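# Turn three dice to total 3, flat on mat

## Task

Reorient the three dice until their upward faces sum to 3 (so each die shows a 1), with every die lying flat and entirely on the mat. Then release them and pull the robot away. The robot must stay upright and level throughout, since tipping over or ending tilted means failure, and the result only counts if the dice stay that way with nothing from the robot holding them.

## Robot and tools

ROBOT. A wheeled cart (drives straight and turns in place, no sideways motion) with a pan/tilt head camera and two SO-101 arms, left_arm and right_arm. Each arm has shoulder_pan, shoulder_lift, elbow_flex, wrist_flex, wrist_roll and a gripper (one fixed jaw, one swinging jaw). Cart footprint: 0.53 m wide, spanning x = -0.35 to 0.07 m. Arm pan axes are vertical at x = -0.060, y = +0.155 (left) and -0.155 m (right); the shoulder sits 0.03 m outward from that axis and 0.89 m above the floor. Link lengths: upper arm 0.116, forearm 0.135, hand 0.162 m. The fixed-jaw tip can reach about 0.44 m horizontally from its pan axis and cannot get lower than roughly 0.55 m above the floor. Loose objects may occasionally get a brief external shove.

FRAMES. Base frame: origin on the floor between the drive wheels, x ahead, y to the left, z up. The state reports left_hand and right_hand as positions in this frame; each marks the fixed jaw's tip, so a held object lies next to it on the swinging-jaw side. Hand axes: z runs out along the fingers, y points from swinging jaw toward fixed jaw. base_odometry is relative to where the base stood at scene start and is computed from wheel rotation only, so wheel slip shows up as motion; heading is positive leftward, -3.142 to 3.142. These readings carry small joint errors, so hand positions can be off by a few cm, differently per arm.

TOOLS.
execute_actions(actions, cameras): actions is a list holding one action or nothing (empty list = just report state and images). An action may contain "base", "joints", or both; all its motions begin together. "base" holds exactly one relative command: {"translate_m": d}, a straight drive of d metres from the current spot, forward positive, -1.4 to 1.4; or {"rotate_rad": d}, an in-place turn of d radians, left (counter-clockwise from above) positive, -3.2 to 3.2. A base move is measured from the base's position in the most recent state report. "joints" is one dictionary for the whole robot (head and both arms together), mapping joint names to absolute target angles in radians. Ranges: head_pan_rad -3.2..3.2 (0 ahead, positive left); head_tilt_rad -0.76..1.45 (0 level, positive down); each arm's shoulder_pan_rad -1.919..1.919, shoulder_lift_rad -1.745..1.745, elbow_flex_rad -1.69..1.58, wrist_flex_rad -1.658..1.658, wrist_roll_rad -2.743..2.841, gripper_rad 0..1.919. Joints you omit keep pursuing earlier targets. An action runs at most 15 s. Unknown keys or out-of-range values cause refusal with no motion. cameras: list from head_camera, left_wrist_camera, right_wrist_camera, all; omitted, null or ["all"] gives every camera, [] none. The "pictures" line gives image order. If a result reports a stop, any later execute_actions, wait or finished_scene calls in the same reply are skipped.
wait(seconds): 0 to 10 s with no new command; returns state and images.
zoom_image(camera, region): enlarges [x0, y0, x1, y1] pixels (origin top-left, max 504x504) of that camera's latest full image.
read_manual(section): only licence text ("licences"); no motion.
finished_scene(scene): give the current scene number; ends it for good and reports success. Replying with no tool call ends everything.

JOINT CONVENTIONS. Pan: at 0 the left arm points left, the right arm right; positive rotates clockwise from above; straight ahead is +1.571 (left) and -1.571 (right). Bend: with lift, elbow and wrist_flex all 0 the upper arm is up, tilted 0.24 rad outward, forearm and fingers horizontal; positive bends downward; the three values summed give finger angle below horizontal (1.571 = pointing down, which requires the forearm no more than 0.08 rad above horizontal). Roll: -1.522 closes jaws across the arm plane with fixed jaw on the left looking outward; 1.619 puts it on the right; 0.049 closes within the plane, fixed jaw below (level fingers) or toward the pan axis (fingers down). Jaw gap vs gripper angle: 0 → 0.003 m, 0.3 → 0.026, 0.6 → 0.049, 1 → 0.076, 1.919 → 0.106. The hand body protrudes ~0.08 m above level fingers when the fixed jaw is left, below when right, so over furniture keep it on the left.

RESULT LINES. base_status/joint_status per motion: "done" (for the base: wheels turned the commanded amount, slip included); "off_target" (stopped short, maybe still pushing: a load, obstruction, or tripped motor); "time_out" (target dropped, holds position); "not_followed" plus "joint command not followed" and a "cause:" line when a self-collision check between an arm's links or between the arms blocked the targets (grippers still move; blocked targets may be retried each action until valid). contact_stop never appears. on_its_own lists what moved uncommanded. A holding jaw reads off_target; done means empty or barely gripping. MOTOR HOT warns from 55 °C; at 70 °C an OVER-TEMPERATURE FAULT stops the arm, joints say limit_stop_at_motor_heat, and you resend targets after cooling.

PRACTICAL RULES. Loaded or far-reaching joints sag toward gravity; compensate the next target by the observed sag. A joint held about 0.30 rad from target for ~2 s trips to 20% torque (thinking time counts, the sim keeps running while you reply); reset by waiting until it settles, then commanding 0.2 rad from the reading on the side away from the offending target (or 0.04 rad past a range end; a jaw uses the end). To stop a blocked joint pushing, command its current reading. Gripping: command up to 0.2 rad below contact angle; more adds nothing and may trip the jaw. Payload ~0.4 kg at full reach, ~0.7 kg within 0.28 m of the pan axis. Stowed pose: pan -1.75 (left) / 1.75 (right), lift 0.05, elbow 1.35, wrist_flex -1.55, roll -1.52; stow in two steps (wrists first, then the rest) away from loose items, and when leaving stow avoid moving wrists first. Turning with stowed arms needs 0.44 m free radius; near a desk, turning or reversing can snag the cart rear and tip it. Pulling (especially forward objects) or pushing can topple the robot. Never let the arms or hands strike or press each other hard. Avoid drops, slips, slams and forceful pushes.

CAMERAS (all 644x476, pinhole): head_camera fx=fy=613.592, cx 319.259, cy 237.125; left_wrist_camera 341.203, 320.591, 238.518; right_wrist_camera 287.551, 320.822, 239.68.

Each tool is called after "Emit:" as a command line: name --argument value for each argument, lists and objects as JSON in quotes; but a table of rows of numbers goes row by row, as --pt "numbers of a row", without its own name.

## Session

Emit:
execute_actions --actions '[]'

Scene clock: 0.00 s.
base_odometry: x=+0.000 y=+0.000 heading=+0.000 (m, m, rad; odometry frame)
base_status: not commanded
joint_positions: head_pan_rad=-0.031 head_tilt_rad=+0.013 left_arm_shoulder_pan_rad=-1.718 left_arm_shoulder_lift_rad=+0.097 left_arm_elbow_flex_rad=+1.364 left_arm_wrist_flex_rad=-1.637 left_arm_wrist_roll_rad=-1.520 left_arm_gripper_rad=+1.920 right_arm_shoulder_pan_rad=+1.732 right_arm_shoulder_lift_rad=+0.027 right_arm_elbow_flex_rad=+1.341 right_arm_wrist_flex_rad=-1.520 right_arm_wrist_roll_rad=-1.495 right_arm_gripper_rad=+1.920
joint_status: not commanded
left_hand: x=-0.3034 y=+0.1112 z=+0.8977 quat_wxyz=(-0.055, -0.640, -0.048, +0.765) (m; base frame)
right_hand: x=-0.3103 y=-0.1220 z=+0.8984 quat_wxyz=(-0.072, +0.650, -0.044, -0.755) (m; base frame)
pictures: head_camera, left_wrist_camera, right_wrist_camera
Images, in order (width x height): head_camera 644x476, left_wrist_camera 644x476, right_wrist_camera 644x476.

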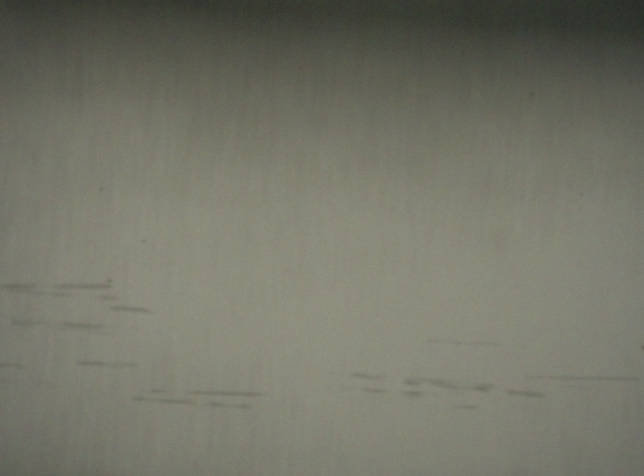

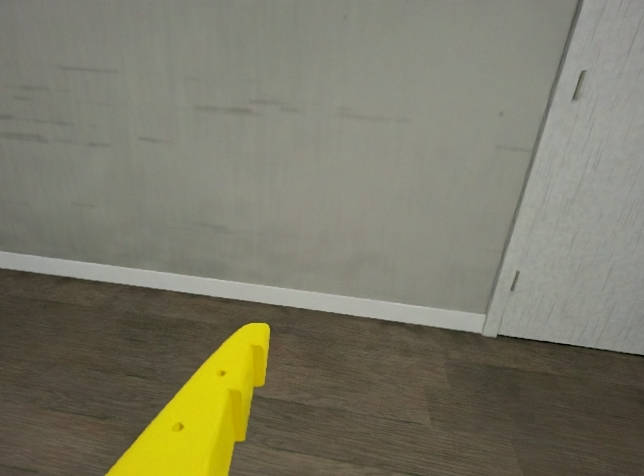

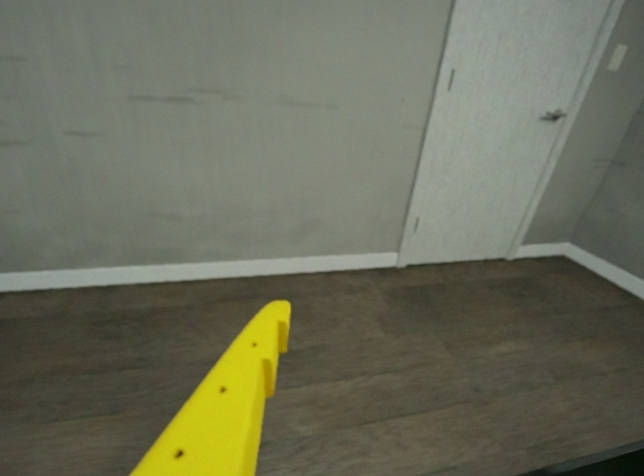

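Emit:
execute_actions --actions '[{"joints": {"head_pan_rad": -1.2, "head_tilt_rad": 0.35}}]' --cameras '["head_camera"]'

Scene clock: 4.90 s.
base_odometry: x=+0.000 y=+0.000 heading=+0.000 (m, m, rad; odometry frame)
base_status: not commanded
joint_positions: head_pan_rad=-1.190 head_tilt_rad=+0.343 left_arm_shoulder_pan_rad=-1.718 left_arm_shoulder_lift_rad=+0.097 left_arm_elbow_flex_rad=+1.364 left_arm_wrist_flex_rad=-1.637 left_arm_wrist_roll_rad=-1.520 left_arm_gripper_rad=+1.920 right_arm_shoulder_pan_rad=+1.732 right_arm_shoulder_lift_rad=+0.027 right_arm_elbow_flex_rad=+1.341 right_arm_wrist_flex_rad=-1.520 right_arm_wrist_roll_rad=-1.495 right_arm_gripper_rad=+1.920
joint_status: all done
left_hand: x=-0.3034 y=+0.1112 z=+0.8977 quat_wxyz=(-0.055, -0.640, -0.048, +0.765) (m; base frame)
right_hand: x=-0.3103 y=-0.1220 z=+0.8984 quat_wxyz=(-0.072, +0.650, -0.044, -0.755) (m; base frame)
pictures: head_camera
Images, in order (width x height): head_camera 644x476.

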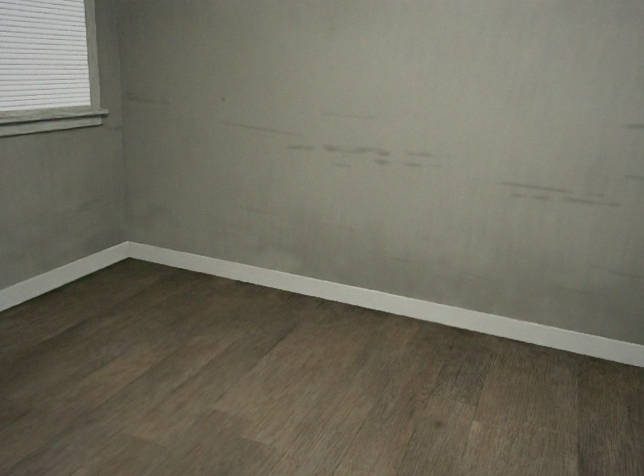

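Emit:
execute_actions --actions '[{"joints": {"head_pan_rad": 1.4, "head_tilt_rad": 0.4}}]' --cameras '["head_camera"]'

Scene clock: 10.13 s.
base_odometry: x=+0.000 y=+0.000 heading=+0.000 (m, m, rad; odometry frame)
base_status: not commanded
joint_positions: head_pan_rad=+1.390 head_tilt_rad=+0.393 left_arm_shoulder_pan_rad=-1.718 left_arm_shoulder_lift_rad=+0.097 left_arm_elbow_flex_rad=+1.364 left_arm_wrist_flex_rad=-1.637 left_arm_wrist_roll_rad=-1.520 left_arm_gripper_rad=+1.920 right_arm_shoulder_pan_rad=+1.732 right_arm_shoulder_lift_rad=+0.027 right_arm_elbow_flex_rad=+1.341 right_arm_wrist_flex_rad=-1.520 right_arm_wrist_roll_rad=-1.495 right_arm_gripper_rad=+1.920
joint_status: all done
left_hand: x=-0.3034 y=+0.1112 z=+0.8977 quat_wxyz=(-0.055, -0.640, -0.048, +0.765) (m; base frame)
right_hand: x=-0.3103 y=-0.1220 z=+0.8984 quat_wxyz=(-0.072, +0.650, -0.044, -0.755) (m; base frame)
pictures: head_camera
Images, in order (width x height): head_camera 644x476.

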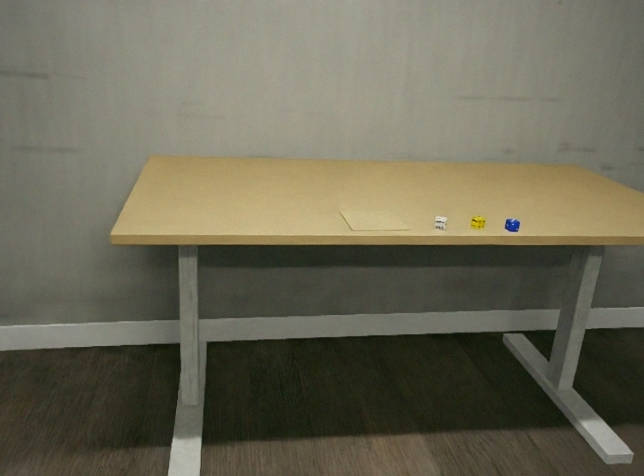

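Emit:
zoom_image --camera "head_camera" --region '[330, 200, 530, 245]'

Region (330, 200, 530, 245) of head_camera's 644x476 image, scaled by 2.520; it fills the top 113 rows of this view, and the rest is white.

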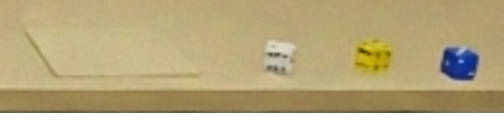

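Emit:
execute_actions --actions '[{"base": {"rotate_rad": 0.90}, "joints": {"left_arm_shoulder_pan_rad": 0.3, "left_arm_shoulder_lift_rad": -0.6, "left_arm_elbow_flex_rad": 0.9, "head_pan_rad": 0.6}}]' --cameras '[]'

Emit:
execute_actions --actions '[{"base": {"translate_m": 1.02}, "joints": {"left_arm_shoulder_pan_rad": 1.0, "left_arm_wrist_flex_rad": 0.6, "left_arm_gripper_rad": 0.52, "head_pan_rad": 0.45, "head_tilt_rad": 0.8}}]' --cameras '[]'

Emit:
execute_actions --actions '[{"base": {"rotate_rad": 0.67}}]' --cameras '["head_camera", "left_wrist_camera"]'

Scene clock: 65.43 s.
base_odometry: x=-0.001 y=+0.000 heading=+0.899 (m, m, rad; odometry frame)
base_status: done
joint_positions: head_pan_rad=+0.610 head_tilt_rad=+0.393 left_arm_shoulder_pan_rad=+0.290 left_arm_shoulder_lift_rad=-0.575 left_arm_elbow_flex_rad=+0.935 left_arm_wrist_flex_rad=-1.637 left_arm_wrist_roll_rad=-1.520 left_arm_gripper_rad=+1.920 right_arm_shoulder_pan_rad=+1.732 right_arm_shoulder_lift_rad=+0.027 right_arm_elbow_flex_rad=+1.341 right_arm_wrist_flex_rad=-1.520 right_arm_wrist_roll_rad=-1.495 right_arm_gripper_rad=+1.920
joint_status: all done
left_hand: x=-0.0195 y=+0.3176 z=+1.1147 quat_wxyz=(+0.794, -0.087, +0.117, +0.590) (m; base frame)
right_hand: x=-0.3103 y=-0.1220 z=+0.8984 quat_wxyz=(-0.072, +0.650, -0.044, -0.755) (m; base frame)
pictures: none
No camera images: the call's "cameras" was empty. Leave "cameras" out to get every camera's image.

Scene clock: 71.37 s.
base_odometry: x=+0.631 y=+0.800 heading=+0.902 (m, m, rad; odometry frame)
base_status: done
joint_positions: head_pan_rad=+0.460 head_tilt_rad=+0.795 left_arm_shoulder_pan_rad=+0.991 left_arm_shoulder_lift_rad=-0.577 left_arm_elbow_flex_rad=+0.935 left_arm_wrist_flex_rad=+0.596 left_arm_wrist_roll_rad=-1.520 left_arm_gripper_rad=+0.530 right_arm_shoulder_pan_rad=+1.732 right_arm_shoulder_lift_rad=+0.027 right_arm_elbow_flex_rad=+1.341 right_arm_wrist_flex_rad=-1.520 right_arm_wrist_roll_rad=-1.495 right_arm_gripper_rad=+1.920
joint_status: all done
left_hand: x=+0.1142 y=+0.2782 z=+0.8301 quat_wxyz=(+0.291, -0.273, +0.913, +0.086) (m; base frame)
right_hand: x=-0.3103 y=-0.1220 z=+0.8984 quat_wxyz=(-0.072, +0.650, -0.044, -0.755) (m; base frame)
pictures: none
No camera images: the call's "cameras" was empty. Leave "cameras" out to get every camera's image.

Scene clock: 72.90 s.
base_odometry: x=+0.631 y=+0.800 heading=+1.572 (m, m, rad; odometry frame)
base_status: done
joint_positions: head_pan_rad=+0.460 head_tilt_rad=+0.795 left_arm_shoulder_pan_rad=+0.991 left_arm_shoulder_lift_rad=-0.577 left_arm_elbow_flex_rad=+0.935 left_arm_wrist_flex_rad=+0.596 left_arm_wrist_roll_rad=-1.520 left_arm_gripper_rad=+0.530 right_arm_shoulder_pan_rad=+1.732 right_arm_shoulder_lift_rad=+0.027 right_arm_elbow_flex_rad=+1.341 right_arm_wrist_flex_rad=-1.520 right_arm_wrist_roll_rad=-1.495 right_arm_gripper_rad=+1.920
joint_status: not commanded
left_hand: x=+0.1142 y=+0.2782 z=+0.8301 quat_wxyz=(+0.291, -0.273, +0.913, +0.086) (m; base frame)
right_hand: x=-0.3103 y=-0.1220 z=+0.8984 quat_wxyz=(-0.072, +0.650, -0.044, -0.755) (m; base frame)
pictures: head_camera, left_wrist_camera
Images, in order (width x height): head_camera 644x476, left_wrist_camera 644x476.

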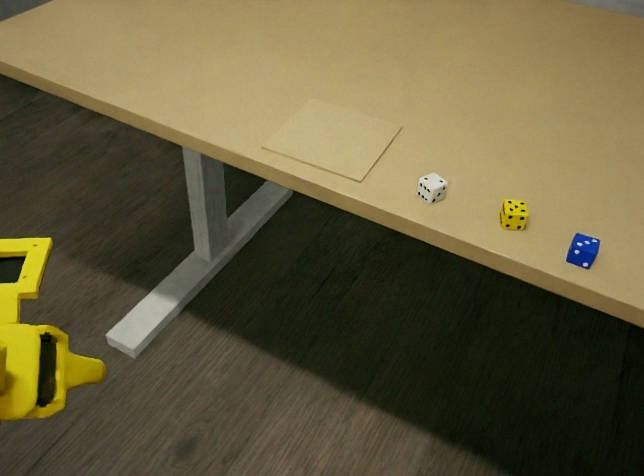

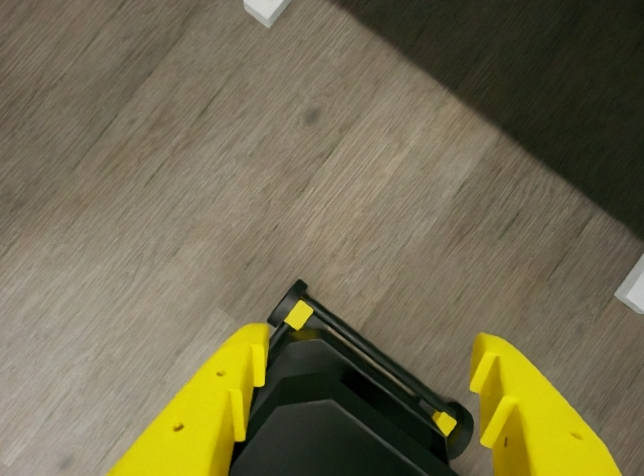

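Emit:
zoom_image --camera "head_camera" --region '[400, 160, 620, 280]'

Region (400, 160, 620, 280) of head_camera's 644x476 image, scaled by 2.291; it fills the top 275 rows of this view, and the rest is white.

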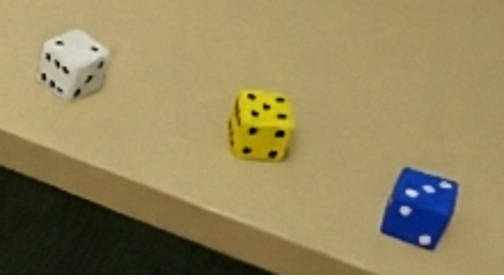

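Emit:
execute_actions --actions '[{"base": {"rotate_rad": -0.29}}]' --cameras '[]'

Emit:
execute_actions --actions '[{"base": {"translate_m": 0.30}, "joints": {"left_arm_shoulder_pan_rad": 0.2, "head_pan_rad": 0.75, "head_tilt_rad": 1.0}}]' --cameras '["head_camera"]'

Scene clock: 125.30 s.
base_odometry: x=+0.631 y=+0.799 heading=+1.289 (m, m, rad; odometry frame)
base_status: done
joint_positions: head_pan_rad=+0.460 head_tilt_rad=+0.795 left_arm_shoulder_pan_rad=+0.991 left_arm_shoulder_lift_rad=-0.577 left_arm_elbow_flex_rad=+0.935 left_arm_wrist_flex_rad=+0.598 left_arm_wrist_roll_rad=-1.520 left_arm_gripper_rad=+0.530 right_arm_shoulder_pan_rad=+1.732 right_arm_shoulder_lift_rad=+0.027 right_arm_elbow_flex_rad=+1.341 right_arm_wrist_flex_rad=-1.520 right_arm_wrist_roll_rad=-1.495 right_arm_gripper_rad=+1.920
joint_status: not commanded
left_hand: x=+0.1141 y=+0.2781 z=+0.8300 quat_wxyz=(+0.290, -0.273, +0.913, +0.086) (m; base frame)
right_hand: x=-0.3103 y=-0.1220 z=+0.8984 quat_wxyz=(-0.072, +0.650, -0.044, -0.755) (m; base frame)
pictures: none
No camera images: the call's "cameras" was empty. Leave "cameras" out to get every camera's image.

Scene clock: 127.63 s.
base_odometry: x=+0.714 y=+1.088 heading=+1.290 (m, m, rad; odometry frame)
base_status: done
joint_positions: head_pan_rad=+0.740 head_tilt_rad=+0.995 left_arm_shoulder_pan_rad=+0.209 left_arm_shoulder_lift_rad=-0.577 left_arm_elbow_flex_rad=+0.935 left_arm_wrist_flex_rad=+0.598 left_arm_wrist_roll_rad=-1.520 left_arm_gripper_rad=+0.530 right_arm_shoulder_pan_rad=+1.732 right_arm_shoulder_lift_rad=+0.027 right_arm_elbow_flex_rad=+1.341 right_arm_wrist_flex_rad=-1.520 right_arm_wrist_roll_rad=-1.495 right_arm_gripper_rad=+1.920
joint_status: all done
left_hand: x=-0.0233 y=+0.3650 z=+0.8300 quat_wxyz=(+0.235, -0.601, +0.740, +0.190) (m; base frame)
right_hand: x=-0.3103 y=-0.1220 z=+0.8984 quat_wxyz=(-0.072, +0.650, -0.044, -0.755) (m; base frame)
pictures: head_camera
Images, in order (width x height): head_camera 644x476.

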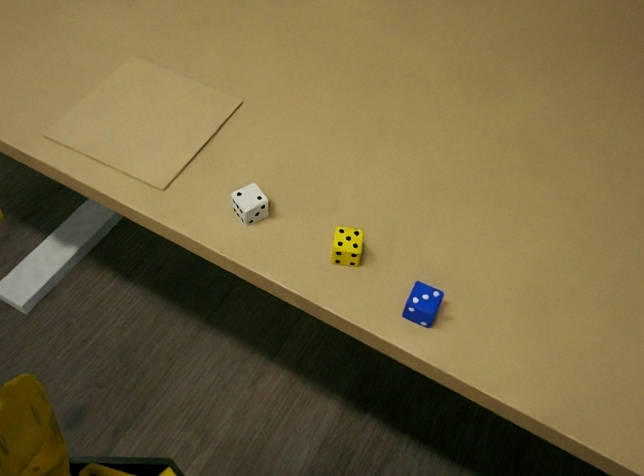

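Emit:
execute_actions --actions '[{"base": {"rotate_rad": 0.45}}]' --cameras '[]'

Emit:
execute_actions --actions '[{"base": {"translate_m": 0.075}}]' --cameras '[]'

Emit:
execute_actions --actions '[{"base": {"rotate_rad": -0.55}, "joints": {"left_arm_shoulder_pan_rad": 0.88, "left_arm_shoulder_lift_rad": 0.30, "left_arm_elbow_flex_rad": 0.08, "left_arm_wrist_flex_rad": 1.15, "left_arm_wrist_roll_rad": -1.9, "left_arm_gripper_rad": 0.6, "head_pan_rad": 0.95, "head_tilt_rad": 1.05}}]' --cameras '["head_camera", "left_wrist_camera"]'

Scene clock: 200.67 s.
base_odometry: x=+0.714 y=+1.087 heading=+1.740 (m, m, rad; odometry frame)
base_status: done
joint_positions: head_pan_rad=+0.740 head_tilt_rad=+0.995 left_arm_shoulder_pan_rad=+0.208 left_arm_shoulder_lift_rad=-0.577 left_arm_elbow_flex_rad=+0.935 left_arm_wrist_flex_rad=+0.598 left_arm_wrist_roll_rad=-1.520 left_arm_gripper_rad=+0.530 right_arm_shoulder_pan_rad=+1.732 right_arm_shoulder_lift_rad=+0.027 right_arm_elbow_flex_rad=+1.341 right_arm_wrist_flex_rad=-1.520 right_arm_wrist_roll_rad=-1.495 right_arm_gripper_rad=+1.920
joint_status: not commanded
left_hand: x=-0.0236 y=+0.3651 z=+0.8300 quat_wxyz=(+0.235, -0.601, +0.739, +0.190) (m; base frame)
right_hand: x=-0.3103 y=-0.1220 z=+0.8984 quat_wxyz=(-0.072, +0.650, -0.044, -0.755) (m; base frame)
pictures: none
No camera images: the call's "cameras" was empty. Leave "cameras" out to get every camera's image.

Scene clock: 201.80 s.
base_odometry: x=+0.701 y=+1.161 heading=+1.743 (m, m, rad; odometry frame)
base_status: done
joint_positions: head_pan_rad=+0.740 head_tilt_rad=+0.995 left_arm_shoulder_pan_rad=+0.208 left_arm_shoulder_lift_rad=-0.577 left_arm_elbow_flex_rad=+0.935 left_arm_wrist_flex_rad=+0.598 left_arm_wrist_roll_rad=-1.520 left_arm_gripper_rad=+0.530 right_arm_shoulder_pan_rad=+1.732 right_arm_shoulder_lift_rad=+0.027 right_arm_elbow_flex_rad=+1.341 right_arm_wrist_flex_rad=-1.520 right_arm_wrist_roll_rad=-1.495 right_arm_gripper_rad=+1.920
joint_status: not commanded
left_hand: x=-0.0236 y=+0.3651 z=+0.8300 quat_wxyz=(+0.235, -0.601, +0.739, +0.190) (m; base frame)
right_hand: x=-0.3103 y=-0.1220 z=+0.8984 quat_wxyz=(-0.072, +0.650, -0.044, -0.755) (m; base frame)
pictures: none
No camera images: the call's "cameras" was empty. Leave "cameras" out to get every camera's image.

Scene clock: 203.20 s.
base_odometry: x=+0.701 y=+1.160 heading=+1.194 (m, m, rad; odometry frame)
base_status: done
joint_positions: head_pan_rad=+0.940 head_tilt_rad=+1.045 left_arm_shoulder_pan_rad=+0.872 left_arm_shoulder_lift_rad=+0.310 left_arm_elbow_flex_rad=+0.114 left_arm_wrist_flex_rad=+1.143 left_arm_wrist_roll_rad=-1.892 left_arm_gripper_rad=+0.590 right_arm_shoulder_pan_rad=+1.732 right_arm_shoulder_lift_rad=+0.027 right_arm_elbow_flex_rad=+1.341 right_arm_wrist_flex_rad=-1.520 right_arm_wrist_roll_rad=-1.495 right_arm_gripper_rad=+1.920
joint_status: all done
left_hand: x=+0.1036 y=+0.3020 z=+0.7814 quat_wxyz=(+0.002, -0.164, +0.987, +0.001) (m; base frame)
right_hand: x=-0.3103 y=-0.1220 z=+0.8984 quat_wxyz=(-0.072, +0.650, -0.044, -0.755) (m; base frame)
pictures: head_camera, left_wrist_camera
Images, in order (width x height): head_camera 644x476, left_wrist_camera 644x476.

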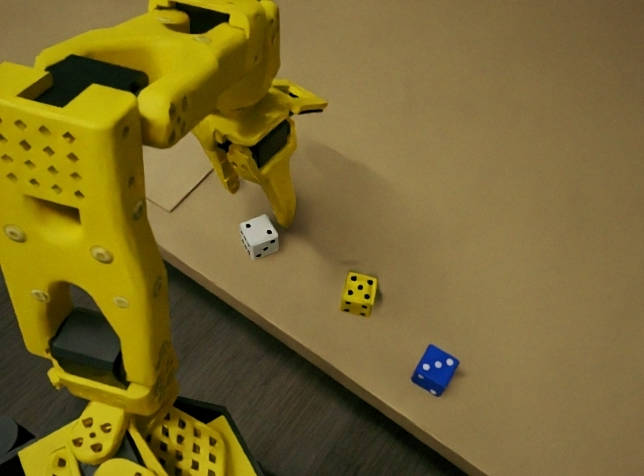

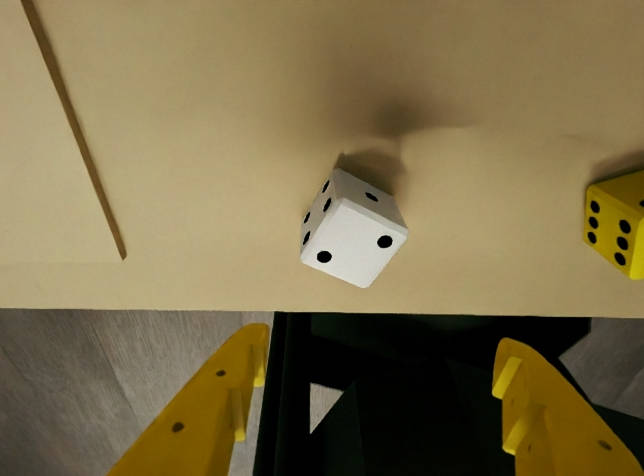

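Emit:
execute_actions --actions '[{"joints": {"left_arm_shoulder_pan_rad": 0.922, "left_arm_shoulder_lift_rad": 0.437, "left_arm_elbow_flex_rad": 0.002, "left_arm_wrist_flex_rad": 1.113, "left_arm_wrist_roll_rad": -2.42}}]' --cameras '["head_camera", "left_wrist_camera"]'

Scene clock: 228.40 s.
base_odometry: x=+0.701 y=+1.160 heading=+1.194 (m, m, rad; odometry frame)
base_status: not commanded
joint_positions: head_pan_rad=+0.940 head_tilt_rad=+1.045 left_arm_shoulder_pan_rad=+0.913 left_arm_shoulder_lift_rad=+0.449 left_arm_elbow_flex_rad=+0.033 left_arm_wrist_flex_rad=+1.120 left_arm_wrist_roll_rad=-2.411 left_arm_gripper_rad=+0.590 right_arm_shoulder_pan_rad=+1.732 right_arm_shoulder_lift_rad=+0.027 right_arm_elbow_flex_rad=+1.341 right_arm_wrist_flex_rad=-1.520 right_arm_wrist_roll_rad=-1.495 right_arm_gripper_rad=+1.920
joint_status: all done
left_hand: x=+0.1170 y=+0.2980 z=+0.7646 quat_wxyz=(-0.011, +0.115, +0.993, -0.011) (m; base frame)
right_hand: x=-0.3103 y=-0.1220 z=+0.8984 quat_wxyz=(-0.072, +0.650, -0.044, -0.755) (m; base frame)
pictures: head_camera, left_wrist_camera
Images, in order (width x height): head_camera 644x476, left_wrist_camera 644x476.

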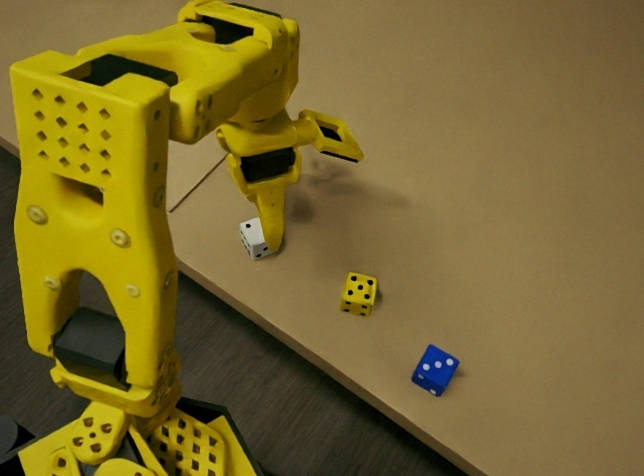

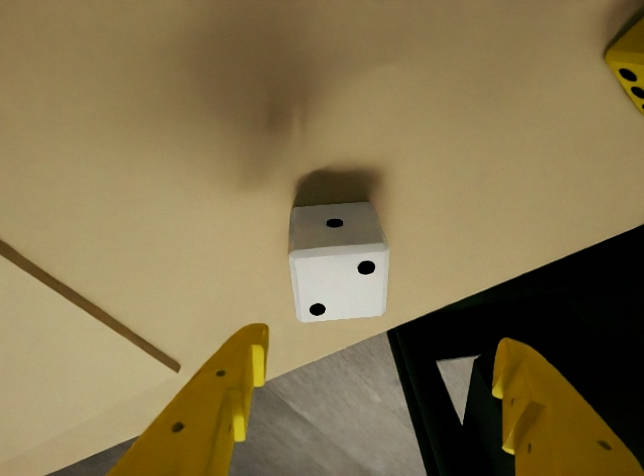

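Emit:
execute_actions --actions '[{"joints": {"left_arm_shoulder_pan_rad": 0.939, "left_arm_shoulder_lift_rad": 0.58, "left_arm_elbow_flex_rad": -0.045, "left_arm_wrist_flex_rad": 1.016, "left_arm_wrist_roll_rad": -2.295}}]' --cameras '["left_wrist_camera"]'

Scene clock: 249.67 s.
base_odometry: x=+0.701 y=+1.160 heading=+1.194 (m, m, rad; odometry frame)
base_status: not commanded
joint_positions: head_pan_rad=+0.940 head_tilt_rad=+1.045 left_arm_shoulder_pan_rad=+0.929 left_arm_shoulder_lift_rad=+0.592 left_arm_elbow_flex_rad=-0.013 left_arm_wrist_flex_rad=+1.021 left_arm_wrist_roll_rad=-2.304 left_arm_gripper_rad=+0.590 right_arm_shoulder_pan_rad=+1.732 right_arm_shoulder_lift_rad=+0.027 right_arm_elbow_flex_rad=+1.341 right_arm_wrist_flex_rad=-1.520 right_arm_wrist_roll_rad=-1.495 right_arm_gripper_rad=+1.920
joint_status: all done
left_hand: x=+0.1232 y=+0.2990 z=+0.7417 quat_wxyz=(-0.011, +0.070, +0.997, -0.010) (m; base frame)
right_hand: x=-0.3103 y=-0.1220 z=+0.8984 quat_wxyz=(-0.072, +0.650, -0.044, -0.755) (m; base frame)
pictures: left_wrist_camera
Images, in order (width x height): left_wrist_camera 644x476.

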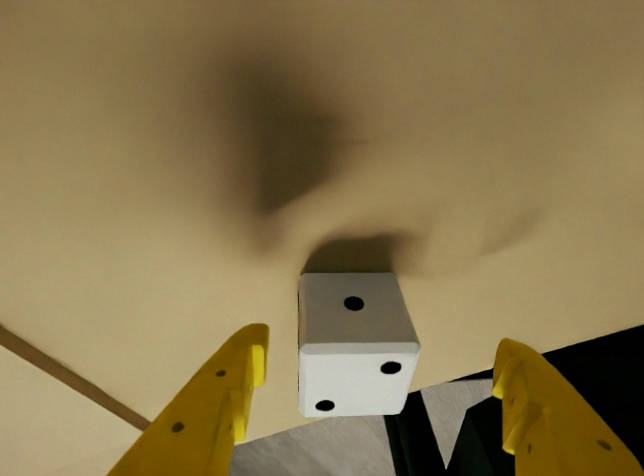

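Emit:
execute_actions --actions '[{"joints": {"left_arm_shoulder_lift_rad": 0.62, "left_arm_wrist_flex_rad": 0.972}}]' --cameras '["left_wrist_camera"]'

Emit:
execute_actions --actions '[{"joints": {"left_arm_gripper_rad": 0.08}}]' --cameras '["left_wrist_camera", "head_camera"]'

Scene clock: 259.40 s.
base_odometry: x=+0.701 y=+1.160 heading=+1.194 (m, m, rad; odometry frame)
base_status: not commanded
joint_positions: head_pan_rad=+0.940 head_tilt_rad=+1.045 left_arm_shoulder_pan_rad=+0.929 left_arm_shoulder_lift_rad=+0.634 left_arm_elbow_flex_rad=-0.015 left_arm_wrist_flex_rad=+0.978 left_arm_wrist_roll_rad=-2.304 left_arm_gripper_rad=+0.590 right_arm_shoulder_pan_rad=+1.732 right_arm_shoulder_lift_rad=+0.027 right_arm_elbow_flex_rad=+1.341 right_arm_wrist_flex_rad=-1.520 right_arm_wrist_roll_rad=-1.495 right_arm_gripper_rad=+1.920
joint_status: all done
left_hand: x=+0.1238 y=+0.2995 z=+0.7335 quat_wxyz=(-0.010, +0.070, +0.997, -0.009) (m; base frame)
right_hand: x=-0.3103 y=-0.1220 z=+0.8984 quat_wxyz=(-0.072, +0.650, -0.044, -0.755) (m; base frame)
pictures: left_wrist_camera
Images, in order (width x height): left_wrist_camera 644x476.

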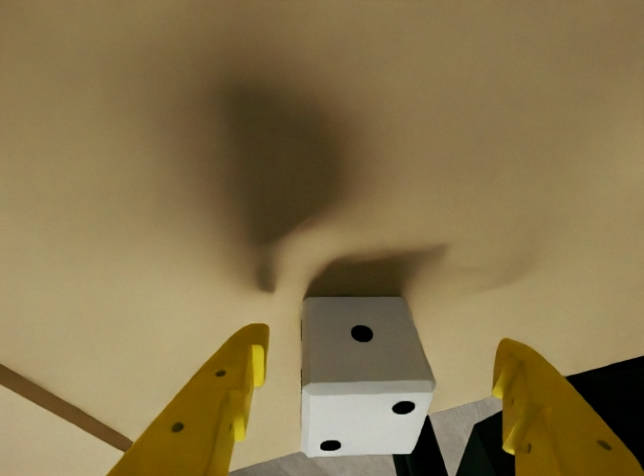

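Scene clock: 260.20 s.
base_odometry: x=+0.701 y=+1.160 heading=+1.194 (m, m, rad; odometry frame)
base_status: not commanded
joint_positions: head_pan_rad=+0.940 head_tilt_rad=+1.045 left_arm_shoulder_pan_rad=+0.929 left_arm_shoulder_lift_rad=+0.634 left_arm_elbow_flex_rad=-0.015 left_arm_wrist_flex_rad=+0.978 left_arm_wrist_roll_rad=-2.304 left_arm_gripper_rad=+0.296 right_arm_shoulder_pan_rad=+1.732 right_arm_shoulder_lift_rad=+0.027 right_arm_elbow_flex_rad=+1.341 right_arm_wrist_flex_rad=-1.520 right_arm_wrist_roll_rad=-1.495 right_arm_gripper_rad=+1.920
joint_status: left_arm_gripper_rad off_target (ended at +0.296, target +0.080)
left_hand: x=+0.1238 y=+0.2995 z=+0.7335 quat_wxyz=(-0.010, +0.070, +0.997, -0.009) (m; base frame)
right_hand: x=-0.3103 y=-0.1220 z=+0.8984 quat_wxyz=(-0.072, +0.650, -0.044, -0.755) (m; base frame)
pictures: head_camera, left_wrist_camera
Images, in order (width x height): head_camera 644x476, left_wrist_camera 644x476.

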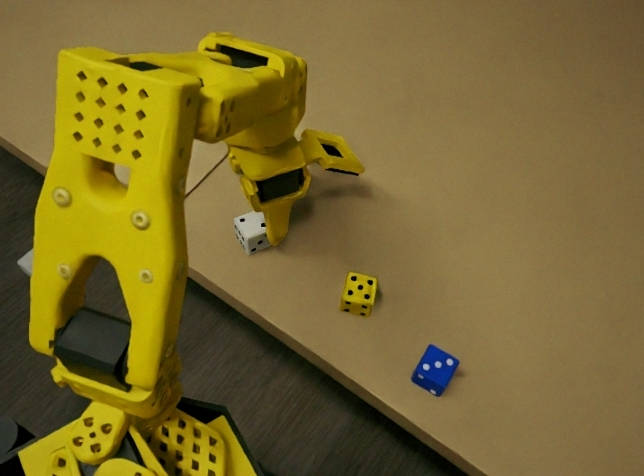

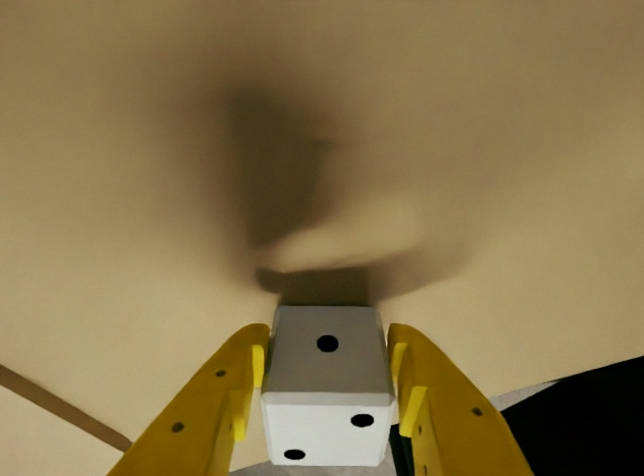

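Emit:
execute_actions --actions '[{"joints": {"left_arm_gripper_rad": 0.55}}]' --cameras '[]'

Emit:
execute_actions --actions '[{"joints": {"left_arm_shoulder_pan_rad": 0.878, "left_arm_wrist_roll_rad": -2.353, "left_arm_shoulder_lift_rad": 0.652}}]' --cameras '["left_wrist_camera", "head_camera"]'

Scene clock: 275.27 s.
base_odometry: x=+0.701 y=+1.160 heading=+1.194 (m, m, rad; odometry frame)
base_status: not commanded
joint_positions: head_pan_rad=+0.940 head_tilt_rad=+1.045 left_arm_shoulder_pan_rad=+0.929 left_arm_shoulder_lift_rad=+0.634 left_arm_elbow_flex_rad=-0.015 left_arm_wrist_flex_rad=+0.978 left_arm_wrist_roll_rad=-2.304 left_arm_gripper_rad=+0.539 right_arm_shoulder_pan_rad=+1.732 right_arm_shoulder_lift_rad=+0.027 right_arm_elbow_flex_rad=+1.341 right_arm_wrist_flex_rad=-1.520 right_arm_wrist_roll_rad=-1.495 right_arm_gripper_rad=+1.920
joint_status: all done
left_hand: x=+0.1238 y=+0.2995 z=+0.7335 quat_wxyz=(-0.010, +0.070, +0.997, -0.009) (m; base frame)
right_hand: x=-0.3103 y=-0.1220 z=+0.8984 quat_wxyz=(-0.072, +0.650, -0.044, -0.755) (m; base frame)
pictures: none
No camera images: the call's "cameras" was empty. Leave "cameras" out to get every camera's image.

Scene clock: 275.93 s.
base_odometry: x=+0.701 y=+1.160 heading=+1.194 (m, m, rad; odometry frame)
base_status: not commanded
joint_positions: head_pan_rad=+0.940 head_tilt_rad=+1.045 left_arm_shoulder_pan_rad=+0.889 left_arm_shoulder_lift_rad=+0.664 left_arm_elbow_flex_rad=-0.015 left_arm_wrist_flex_rad=+0.977 left_arm_wrist_roll_rad=-2.345 left_arm_gripper_rad=+0.540 right_arm_shoulder_pan_rad=+1.732 right_arm_shoulder_lift_rad=+0.027 right_arm_elbow_flex_rad=+1.341 right_arm_wrist_flex_rad=-1.520 right_arm_wrist_roll_rad=-1.495 right_arm_gripper_rad=+1.920
joint_status: all done
left_hand: x=+0.1145 y=+0.3036 z=+0.7274 quat_wxyz=(-0.020, +0.070, +0.997, -0.019) (m; base frame)
right_hand: x=-0.3103 y=-0.1220 z=+0.8984 quat_wxyz=(-0.072, +0.650, -0.044, -0.755) (m; base frame)
pictures: head_camera, left_wrist_camera
Images, in order (width x height): head_camera 644x476, left_wrist_camera 644x476.

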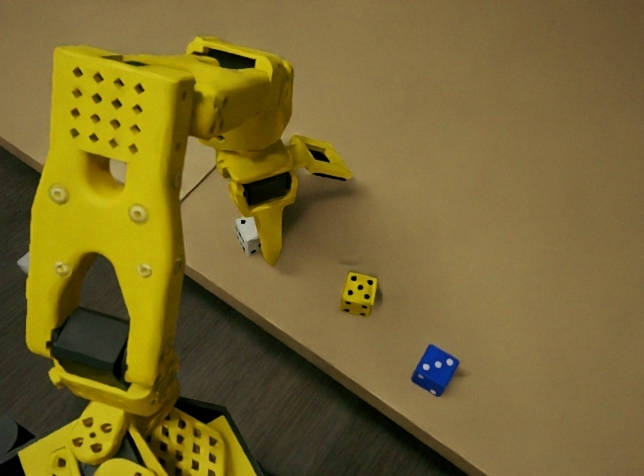

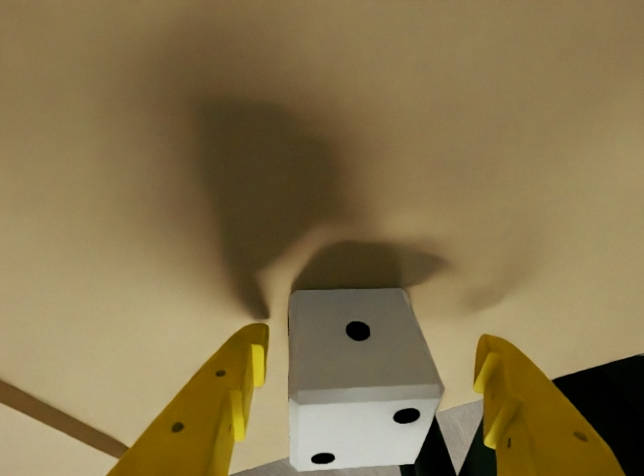

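Emit:
execute_actions --actions '[{"joints": {"left_arm_gripper_rad": 0.11}}]' --cameras '["left_wrist_camera"]'

Emit:
execute_actions --actions '[{"joints": {"left_arm_elbow_flex_rad": -0.255, "left_arm_shoulder_lift_rad": 0.55}}]' --cameras '[]'

Emit:
execute_actions --actions '[{"joints": {"left_arm_wrist_flex_rad": -0.73, "left_arm_wrist_roll_rad": -1.515, "left_arm_shoulder_pan_rad": 0.48, "head_pan_rad": 1.25, "head_tilt_rad": 0.85}}]' --cameras '[]'

Emit:
execute_actions --actions '[{"joints": {"left_arm_shoulder_lift_rad": 1.13}}]' --cameras '["left_wrist_camera", "head_camera"]'

Scene clock: 310.70 s.
base_odometry: x=+0.701 y=+1.160 heading=+1.194 (m, m, rad; odometry frame)
base_status: not commanded
joint_positions: head_pan_rad=+0.940 head_tilt_rad=+1.045 left_arm_shoulder_pan_rad=+0.889 left_arm_shoulder_lift_rad=+0.664 left_arm_elbow_flex_rad=-0.015 left_arm_wrist_flex_rad=+0.977 left_arm_wrist_roll_rad=-2.345 left_arm_gripper_rad=+0.297 right_arm_shoulder_pan_rad=+1.732 right_arm_shoulder_lift_rad=+0.027 right_arm_elbow_flex_rad=+1.341 right_arm_wrist_flex_rad=-1.520 right_arm_wrist_roll_rad=-1.495 right_arm_gripper_rad=+1.920
joint_status: left_arm_gripper_rad off_target (ended at +0.297, target +0.110)
left_hand: x=+0.1145 y=+0.3036 z=+0.7274 quat_wxyz=(-0.020, +0.070, +0.997, -0.019) (m; base frame)
right_hand: x=-0.3103 y=-0.1220 z=+0.8984 quat_wxyz=(-0.072, +0.650, -0.044, -0.755) (m; base frame)
pictures: left_wrist_camera
Images, in order (width x height): left_wrist_camera 644x476.

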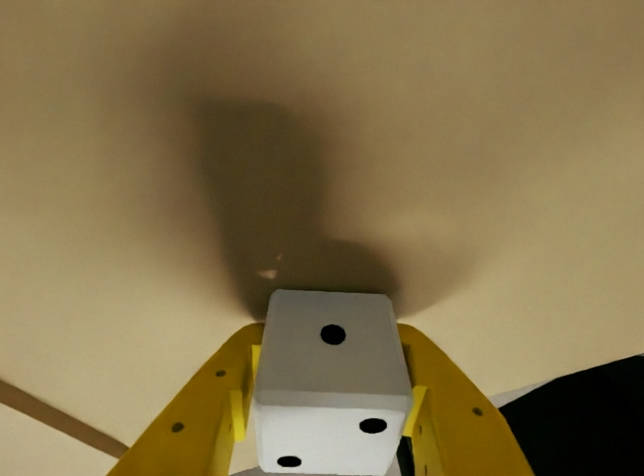

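Scene clock: 311.53 s.
base_odometry: x=+0.701 y=+1.160 heading=+1.194 (m, m, rad; odometry frame)
base_status: not commanded
joint_positions: head_pan_rad=+0.940 head_tilt_rad=+1.045 left_arm_shoulder_pan_rad=+0.889 left_arm_shoulder_lift_rad=+0.607 left_arm_elbow_flex_rad=-0.219 left_arm_wrist_flex_rad=+0.977 left_arm_wrist_roll_rad=-2.345 left_arm_gripper_rad=+0.297 right_arm_shoulder_pan_rad=+1.732 right_arm_shoulder_lift_rad=+0.027 right_arm_elbow_flex_rad=+1.341 right_arm_wrist_flex_rad=-1.520 right_arm_wrist_roll_rad=-1.495 right_arm_gripper_rad=+1.920
joint_status: all done
left_hand: x=+0.1561 y=+0.3374 z=+0.7681 quat_wxyz=(+0.075, +0.070, +0.992, +0.070) (m; base frame)
right_hand: x=-0.3103 y=-0.1220 z=+0.8984 quat_wxyz=(-0.072, +0.650, -0.044, -0.755) (m; base frame)
pictures: none
No camera images: the call's "cameras" was empty. Leave "cameras" out to get every camera's image.

Scene clock: 313.43 s.
base_odometry: x=+0.701 y=+1.160 heading=+1.194 (m, m, rad; odometry frame)
base_status: not commanded
joint_positions: head_pan_rad=+1.240 head_tilt_rad=+0.865 left_arm_shoulder_pan_rad=+0.488 left_arm_shoulder_lift_rad=+0.607 left_arm_elbow_flex_rad=-0.219 left_arm_wrist_flex_rad=-0.714 left_arm_wrist_roll_rad=-1.524 left_arm_gripper_rad=+0.297 right_arm_shoulder_pan_rad=+1.732 right_arm_shoulder_lift_rad=+0.027 right_arm_elbow_flex_rad=+1.341 right_arm_wrist_flex_rad=-1.520 right_arm_wrist_roll_rad=-1.495 right_arm_gripper_rad=+1.920
joint_status: all done
left_hand: x=+0.1193 y=+0.5089 z=+0.9752 quat_wxyz=(+0.696, -0.300, +0.500, +0.419) (m; base frame)
right_hand: x=-0.3103 y=-0.1220 z=+0.8984 quat_wxyz=(-0.072, +0.650, -0.044, -0.755) (m; base frame)
pictures: none
No camera images: the call's "cameras" was empty. Leave "cameras" out to get every camera's image.

Scene clock: 314.53 s.
base_odometry: x=+0.701 y=+1.160 heading=+1.194 (m, m, rad; odometry frame)
base_status: not commanded
joint_positions: head_pan_rad=+1.240 head_tilt_rad=+0.865 left_arm_shoulder_pan_rad=+0.488 left_arm_shoulder_lift_rad=+1.155 left_arm_elbow_flex_rad=-0.219 left_arm_wrist_flex_rad=-0.715 left_arm_wrist_roll_rad=-1.524 left_arm_gripper_rad=+0.297 right_arm_shoulder_pan_rad=+1.732 right_arm_shoulder_lift_rad=+0.027 right_arm_elbow_flex_rad=+1.341 right_arm_wrist_flex_rad=-1.520 right_arm_wrist_roll_rad=-1.495 right_arm_gripper_rad=+1.920
joint_status: all done
left_hand: x=+0.1140 y=+0.4990 z=+0.7729 quat_wxyz=(+0.535, -0.402, +0.670, +0.322) (m; base frame)
right_hand: x=-0.3103 y=-0.1220 z=+0.8984 quat_wxyz=(-0.072, +0.650, -0.044, -0.755) (m; base frame)
pictures: head_camera, left_wrist_camera
Images, in order (width x height): head_camera 644x476, left_wrist_camera 644x476.

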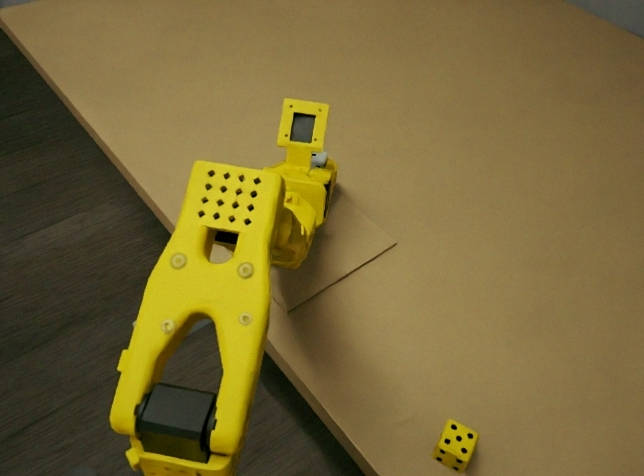

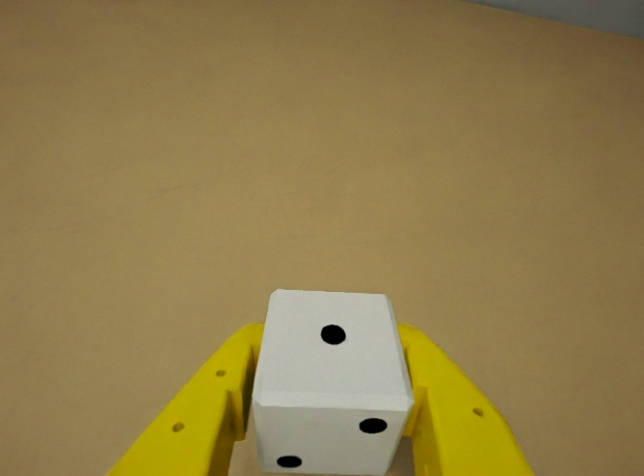

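Emit:
execute_actions --actions '[{"joints": {"left_arm_shoulder_lift_rad": 0.985, "left_arm_elbow_flex_rad": 0.13, "left_arm_wrist_flex_rad": -0.96}}]' --cameras '["left_wrist_camera", "head_camera"]'

Scene clock: 335.07 s.
base_odometry: x=+0.701 y=+1.160 heading=+1.194 (m, m, rad; odometry frame)
base_status: not commanded
joint_positions: head_pan_rad=+1.240 head_tilt_rad=+0.865 left_arm_shoulder_pan_rad=+0.488 left_arm_shoulder_lift_rad=+1.048 left_arm_elbow_flex_rad=+0.131 left_arm_wrist_flex_rad=-0.945 left_arm_wrist_roll_rad=-1.524 left_arm_gripper_rad=+0.297 right_arm_shoulder_pan_rad=+1.732 right_arm_shoulder_lift_rad=+0.027 right_arm_elbow_flex_rad=+1.341 right_arm_wrist_flex_rad=-1.520 right_arm_wrist_roll_rad=-1.495 right_arm_gripper_rad=+1.920
joint_status: all done
left_hand: x=+0.0994 y=+0.4716 z=+0.7660 quat_wxyz=(+0.531, -0.404, +0.673, +0.320) (m; base frame)
right_hand: x=-0.3103 y=-0.1220 z=+0.8984 quat_wxyz=(-0.072, +0.650, -0.044, -0.755) (m; base frame)
pictures: head_camera, left_wrist_camera
Images, in order (width x height): head_camera 644x476, left_wrist_camera 644x476.

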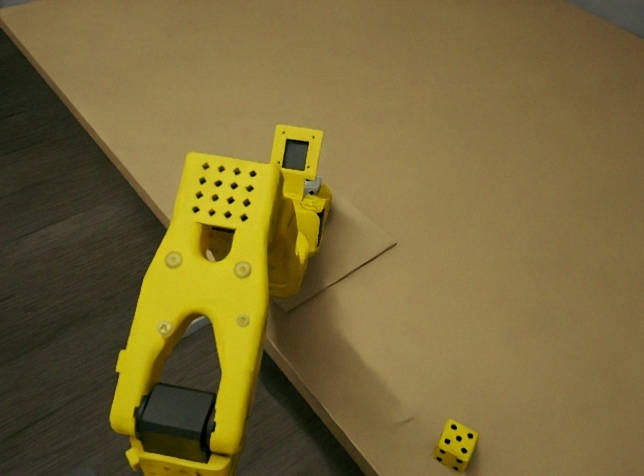

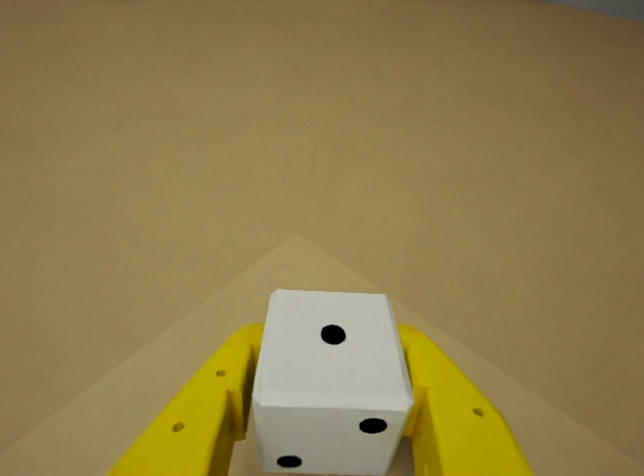

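Emit:
execute_actions --actions '[]'

Scene clock: 363.37 s.
base_odometry: x=+0.701 y=+1.160 heading=+1.194 (m, m, rad; odometry frame)
base_status: not commanded
joint_positions: head_pan_rad=+1.240 head_tilt_rad=+0.865 left_arm_shoulder_pan_rad=+0.488 left_arm_shoulder_lift_rad=+1.048 left_arm_elbow_flex_rad=+0.131 left_arm_wrist_flex_rad=-0.945 left_arm_wrist_roll_rad=-1.524 left_arm_gripper_rad=+0.297 right_arm_shoulder_pan_rad=+1.732 right_arm_shoulder_lift_rad=+0.027 right_arm_elbow_flex_rad=+1.341 right_arm_wrist_flex_rad=-1.520 right_arm_wrist_roll_rad=-1.495 right_arm_gripper_rad=+1.920
joint_status: all done
left_hand: x=+0.0994 y=+0.4716 z=+0.7660 quat_wxyz=(+0.531, -0.404, +0.673, +0.320) (m; base frame)
right_hand: x=-0.3103 y=-0.1220 z=+0.8984 quat_wxyz=(-0.072, +0.650, -0.044, -0.755) (m; base frame)
pictures: head_camera, left_wrist_camera, right_wrist_camera
Images, in order (width x height): head_camera 644x476, left_wrist_camera 644x476, right_wrist_camera 644x476.

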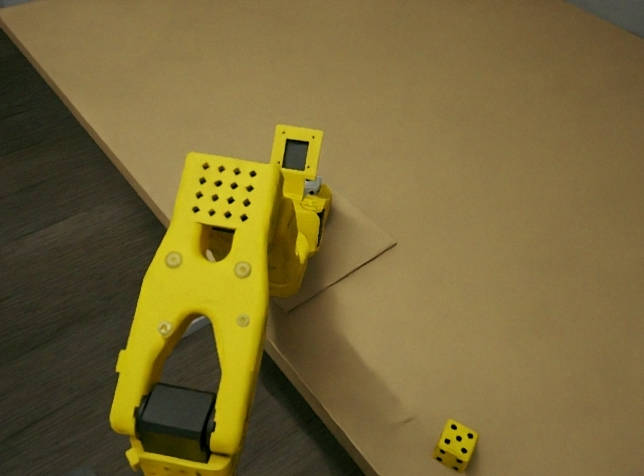

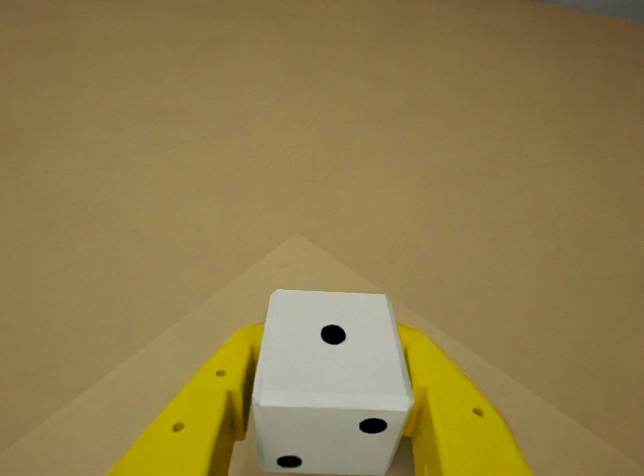

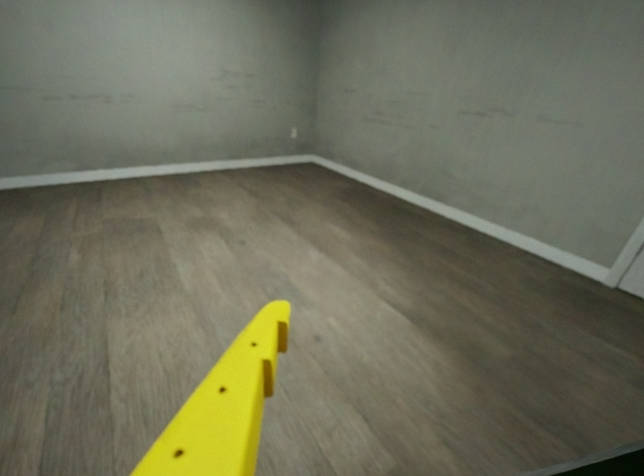

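Emit:
execute_actions --actions '[{"joints": {"left_arm_shoulder_pan_rad": 0.46, "left_arm_shoulder_lift_rad": 1.07, "left_arm_elbow_flex_rad": 0.15}}]' --cameras '["left_wrist_camera", "head_camera"]'

Scene clock: 369.20 s.
base_odometry: x=+0.701 y=+1.160 heading=+1.194 (m, m, rad; odometry frame)
base_status: not commanded
joint_positions: head_pan_rad=+1.240 head_tilt_rad=+0.865 left_arm_shoulder_pan_rad=+0.470 left_arm_shoulder_lift_rad=+1.088 left_arm_elbow_flex_rad=+0.151 left_arm_wrist_flex_rad=-0.945 left_arm_wrist_roll_rad=-1.524 left_arm_gripper_rad=+0.297 right_arm_shoulder_pan_rad=+1.732 right_arm_shoulder_lift_rad=+0.027 right_arm_elbow_flex_rad=+1.341 right_arm_wrist_flex_rad=-1.520 right_arm_wrist_roll_rad=-1.495 right_arm_gripper_rad=+1.920
joint_status: all done
left_hand: x=+0.0896 y=+0.4667 z=+0.7491 quat_wxyz=(+0.508, -0.419, +0.685, +0.312) (m; base frame)
right_hand: x=-0.3103 y=-0.1220 z=+0.8984 quat_wxyz=(-0.072, +0.650, -0.044, -0.755) (m; base frame)
pictures: head_camera, left_wrist_camera
Images, in order (width x height): head_camera 644x476, left_wrist_camera 644x476.

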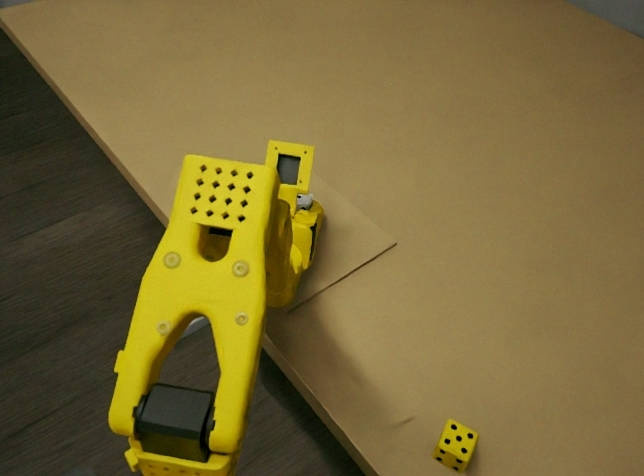

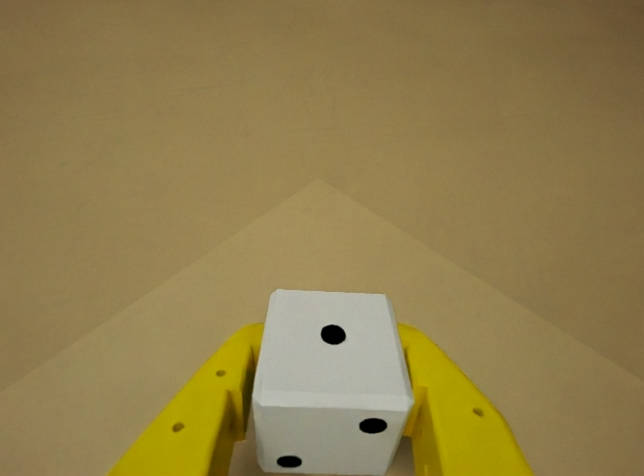

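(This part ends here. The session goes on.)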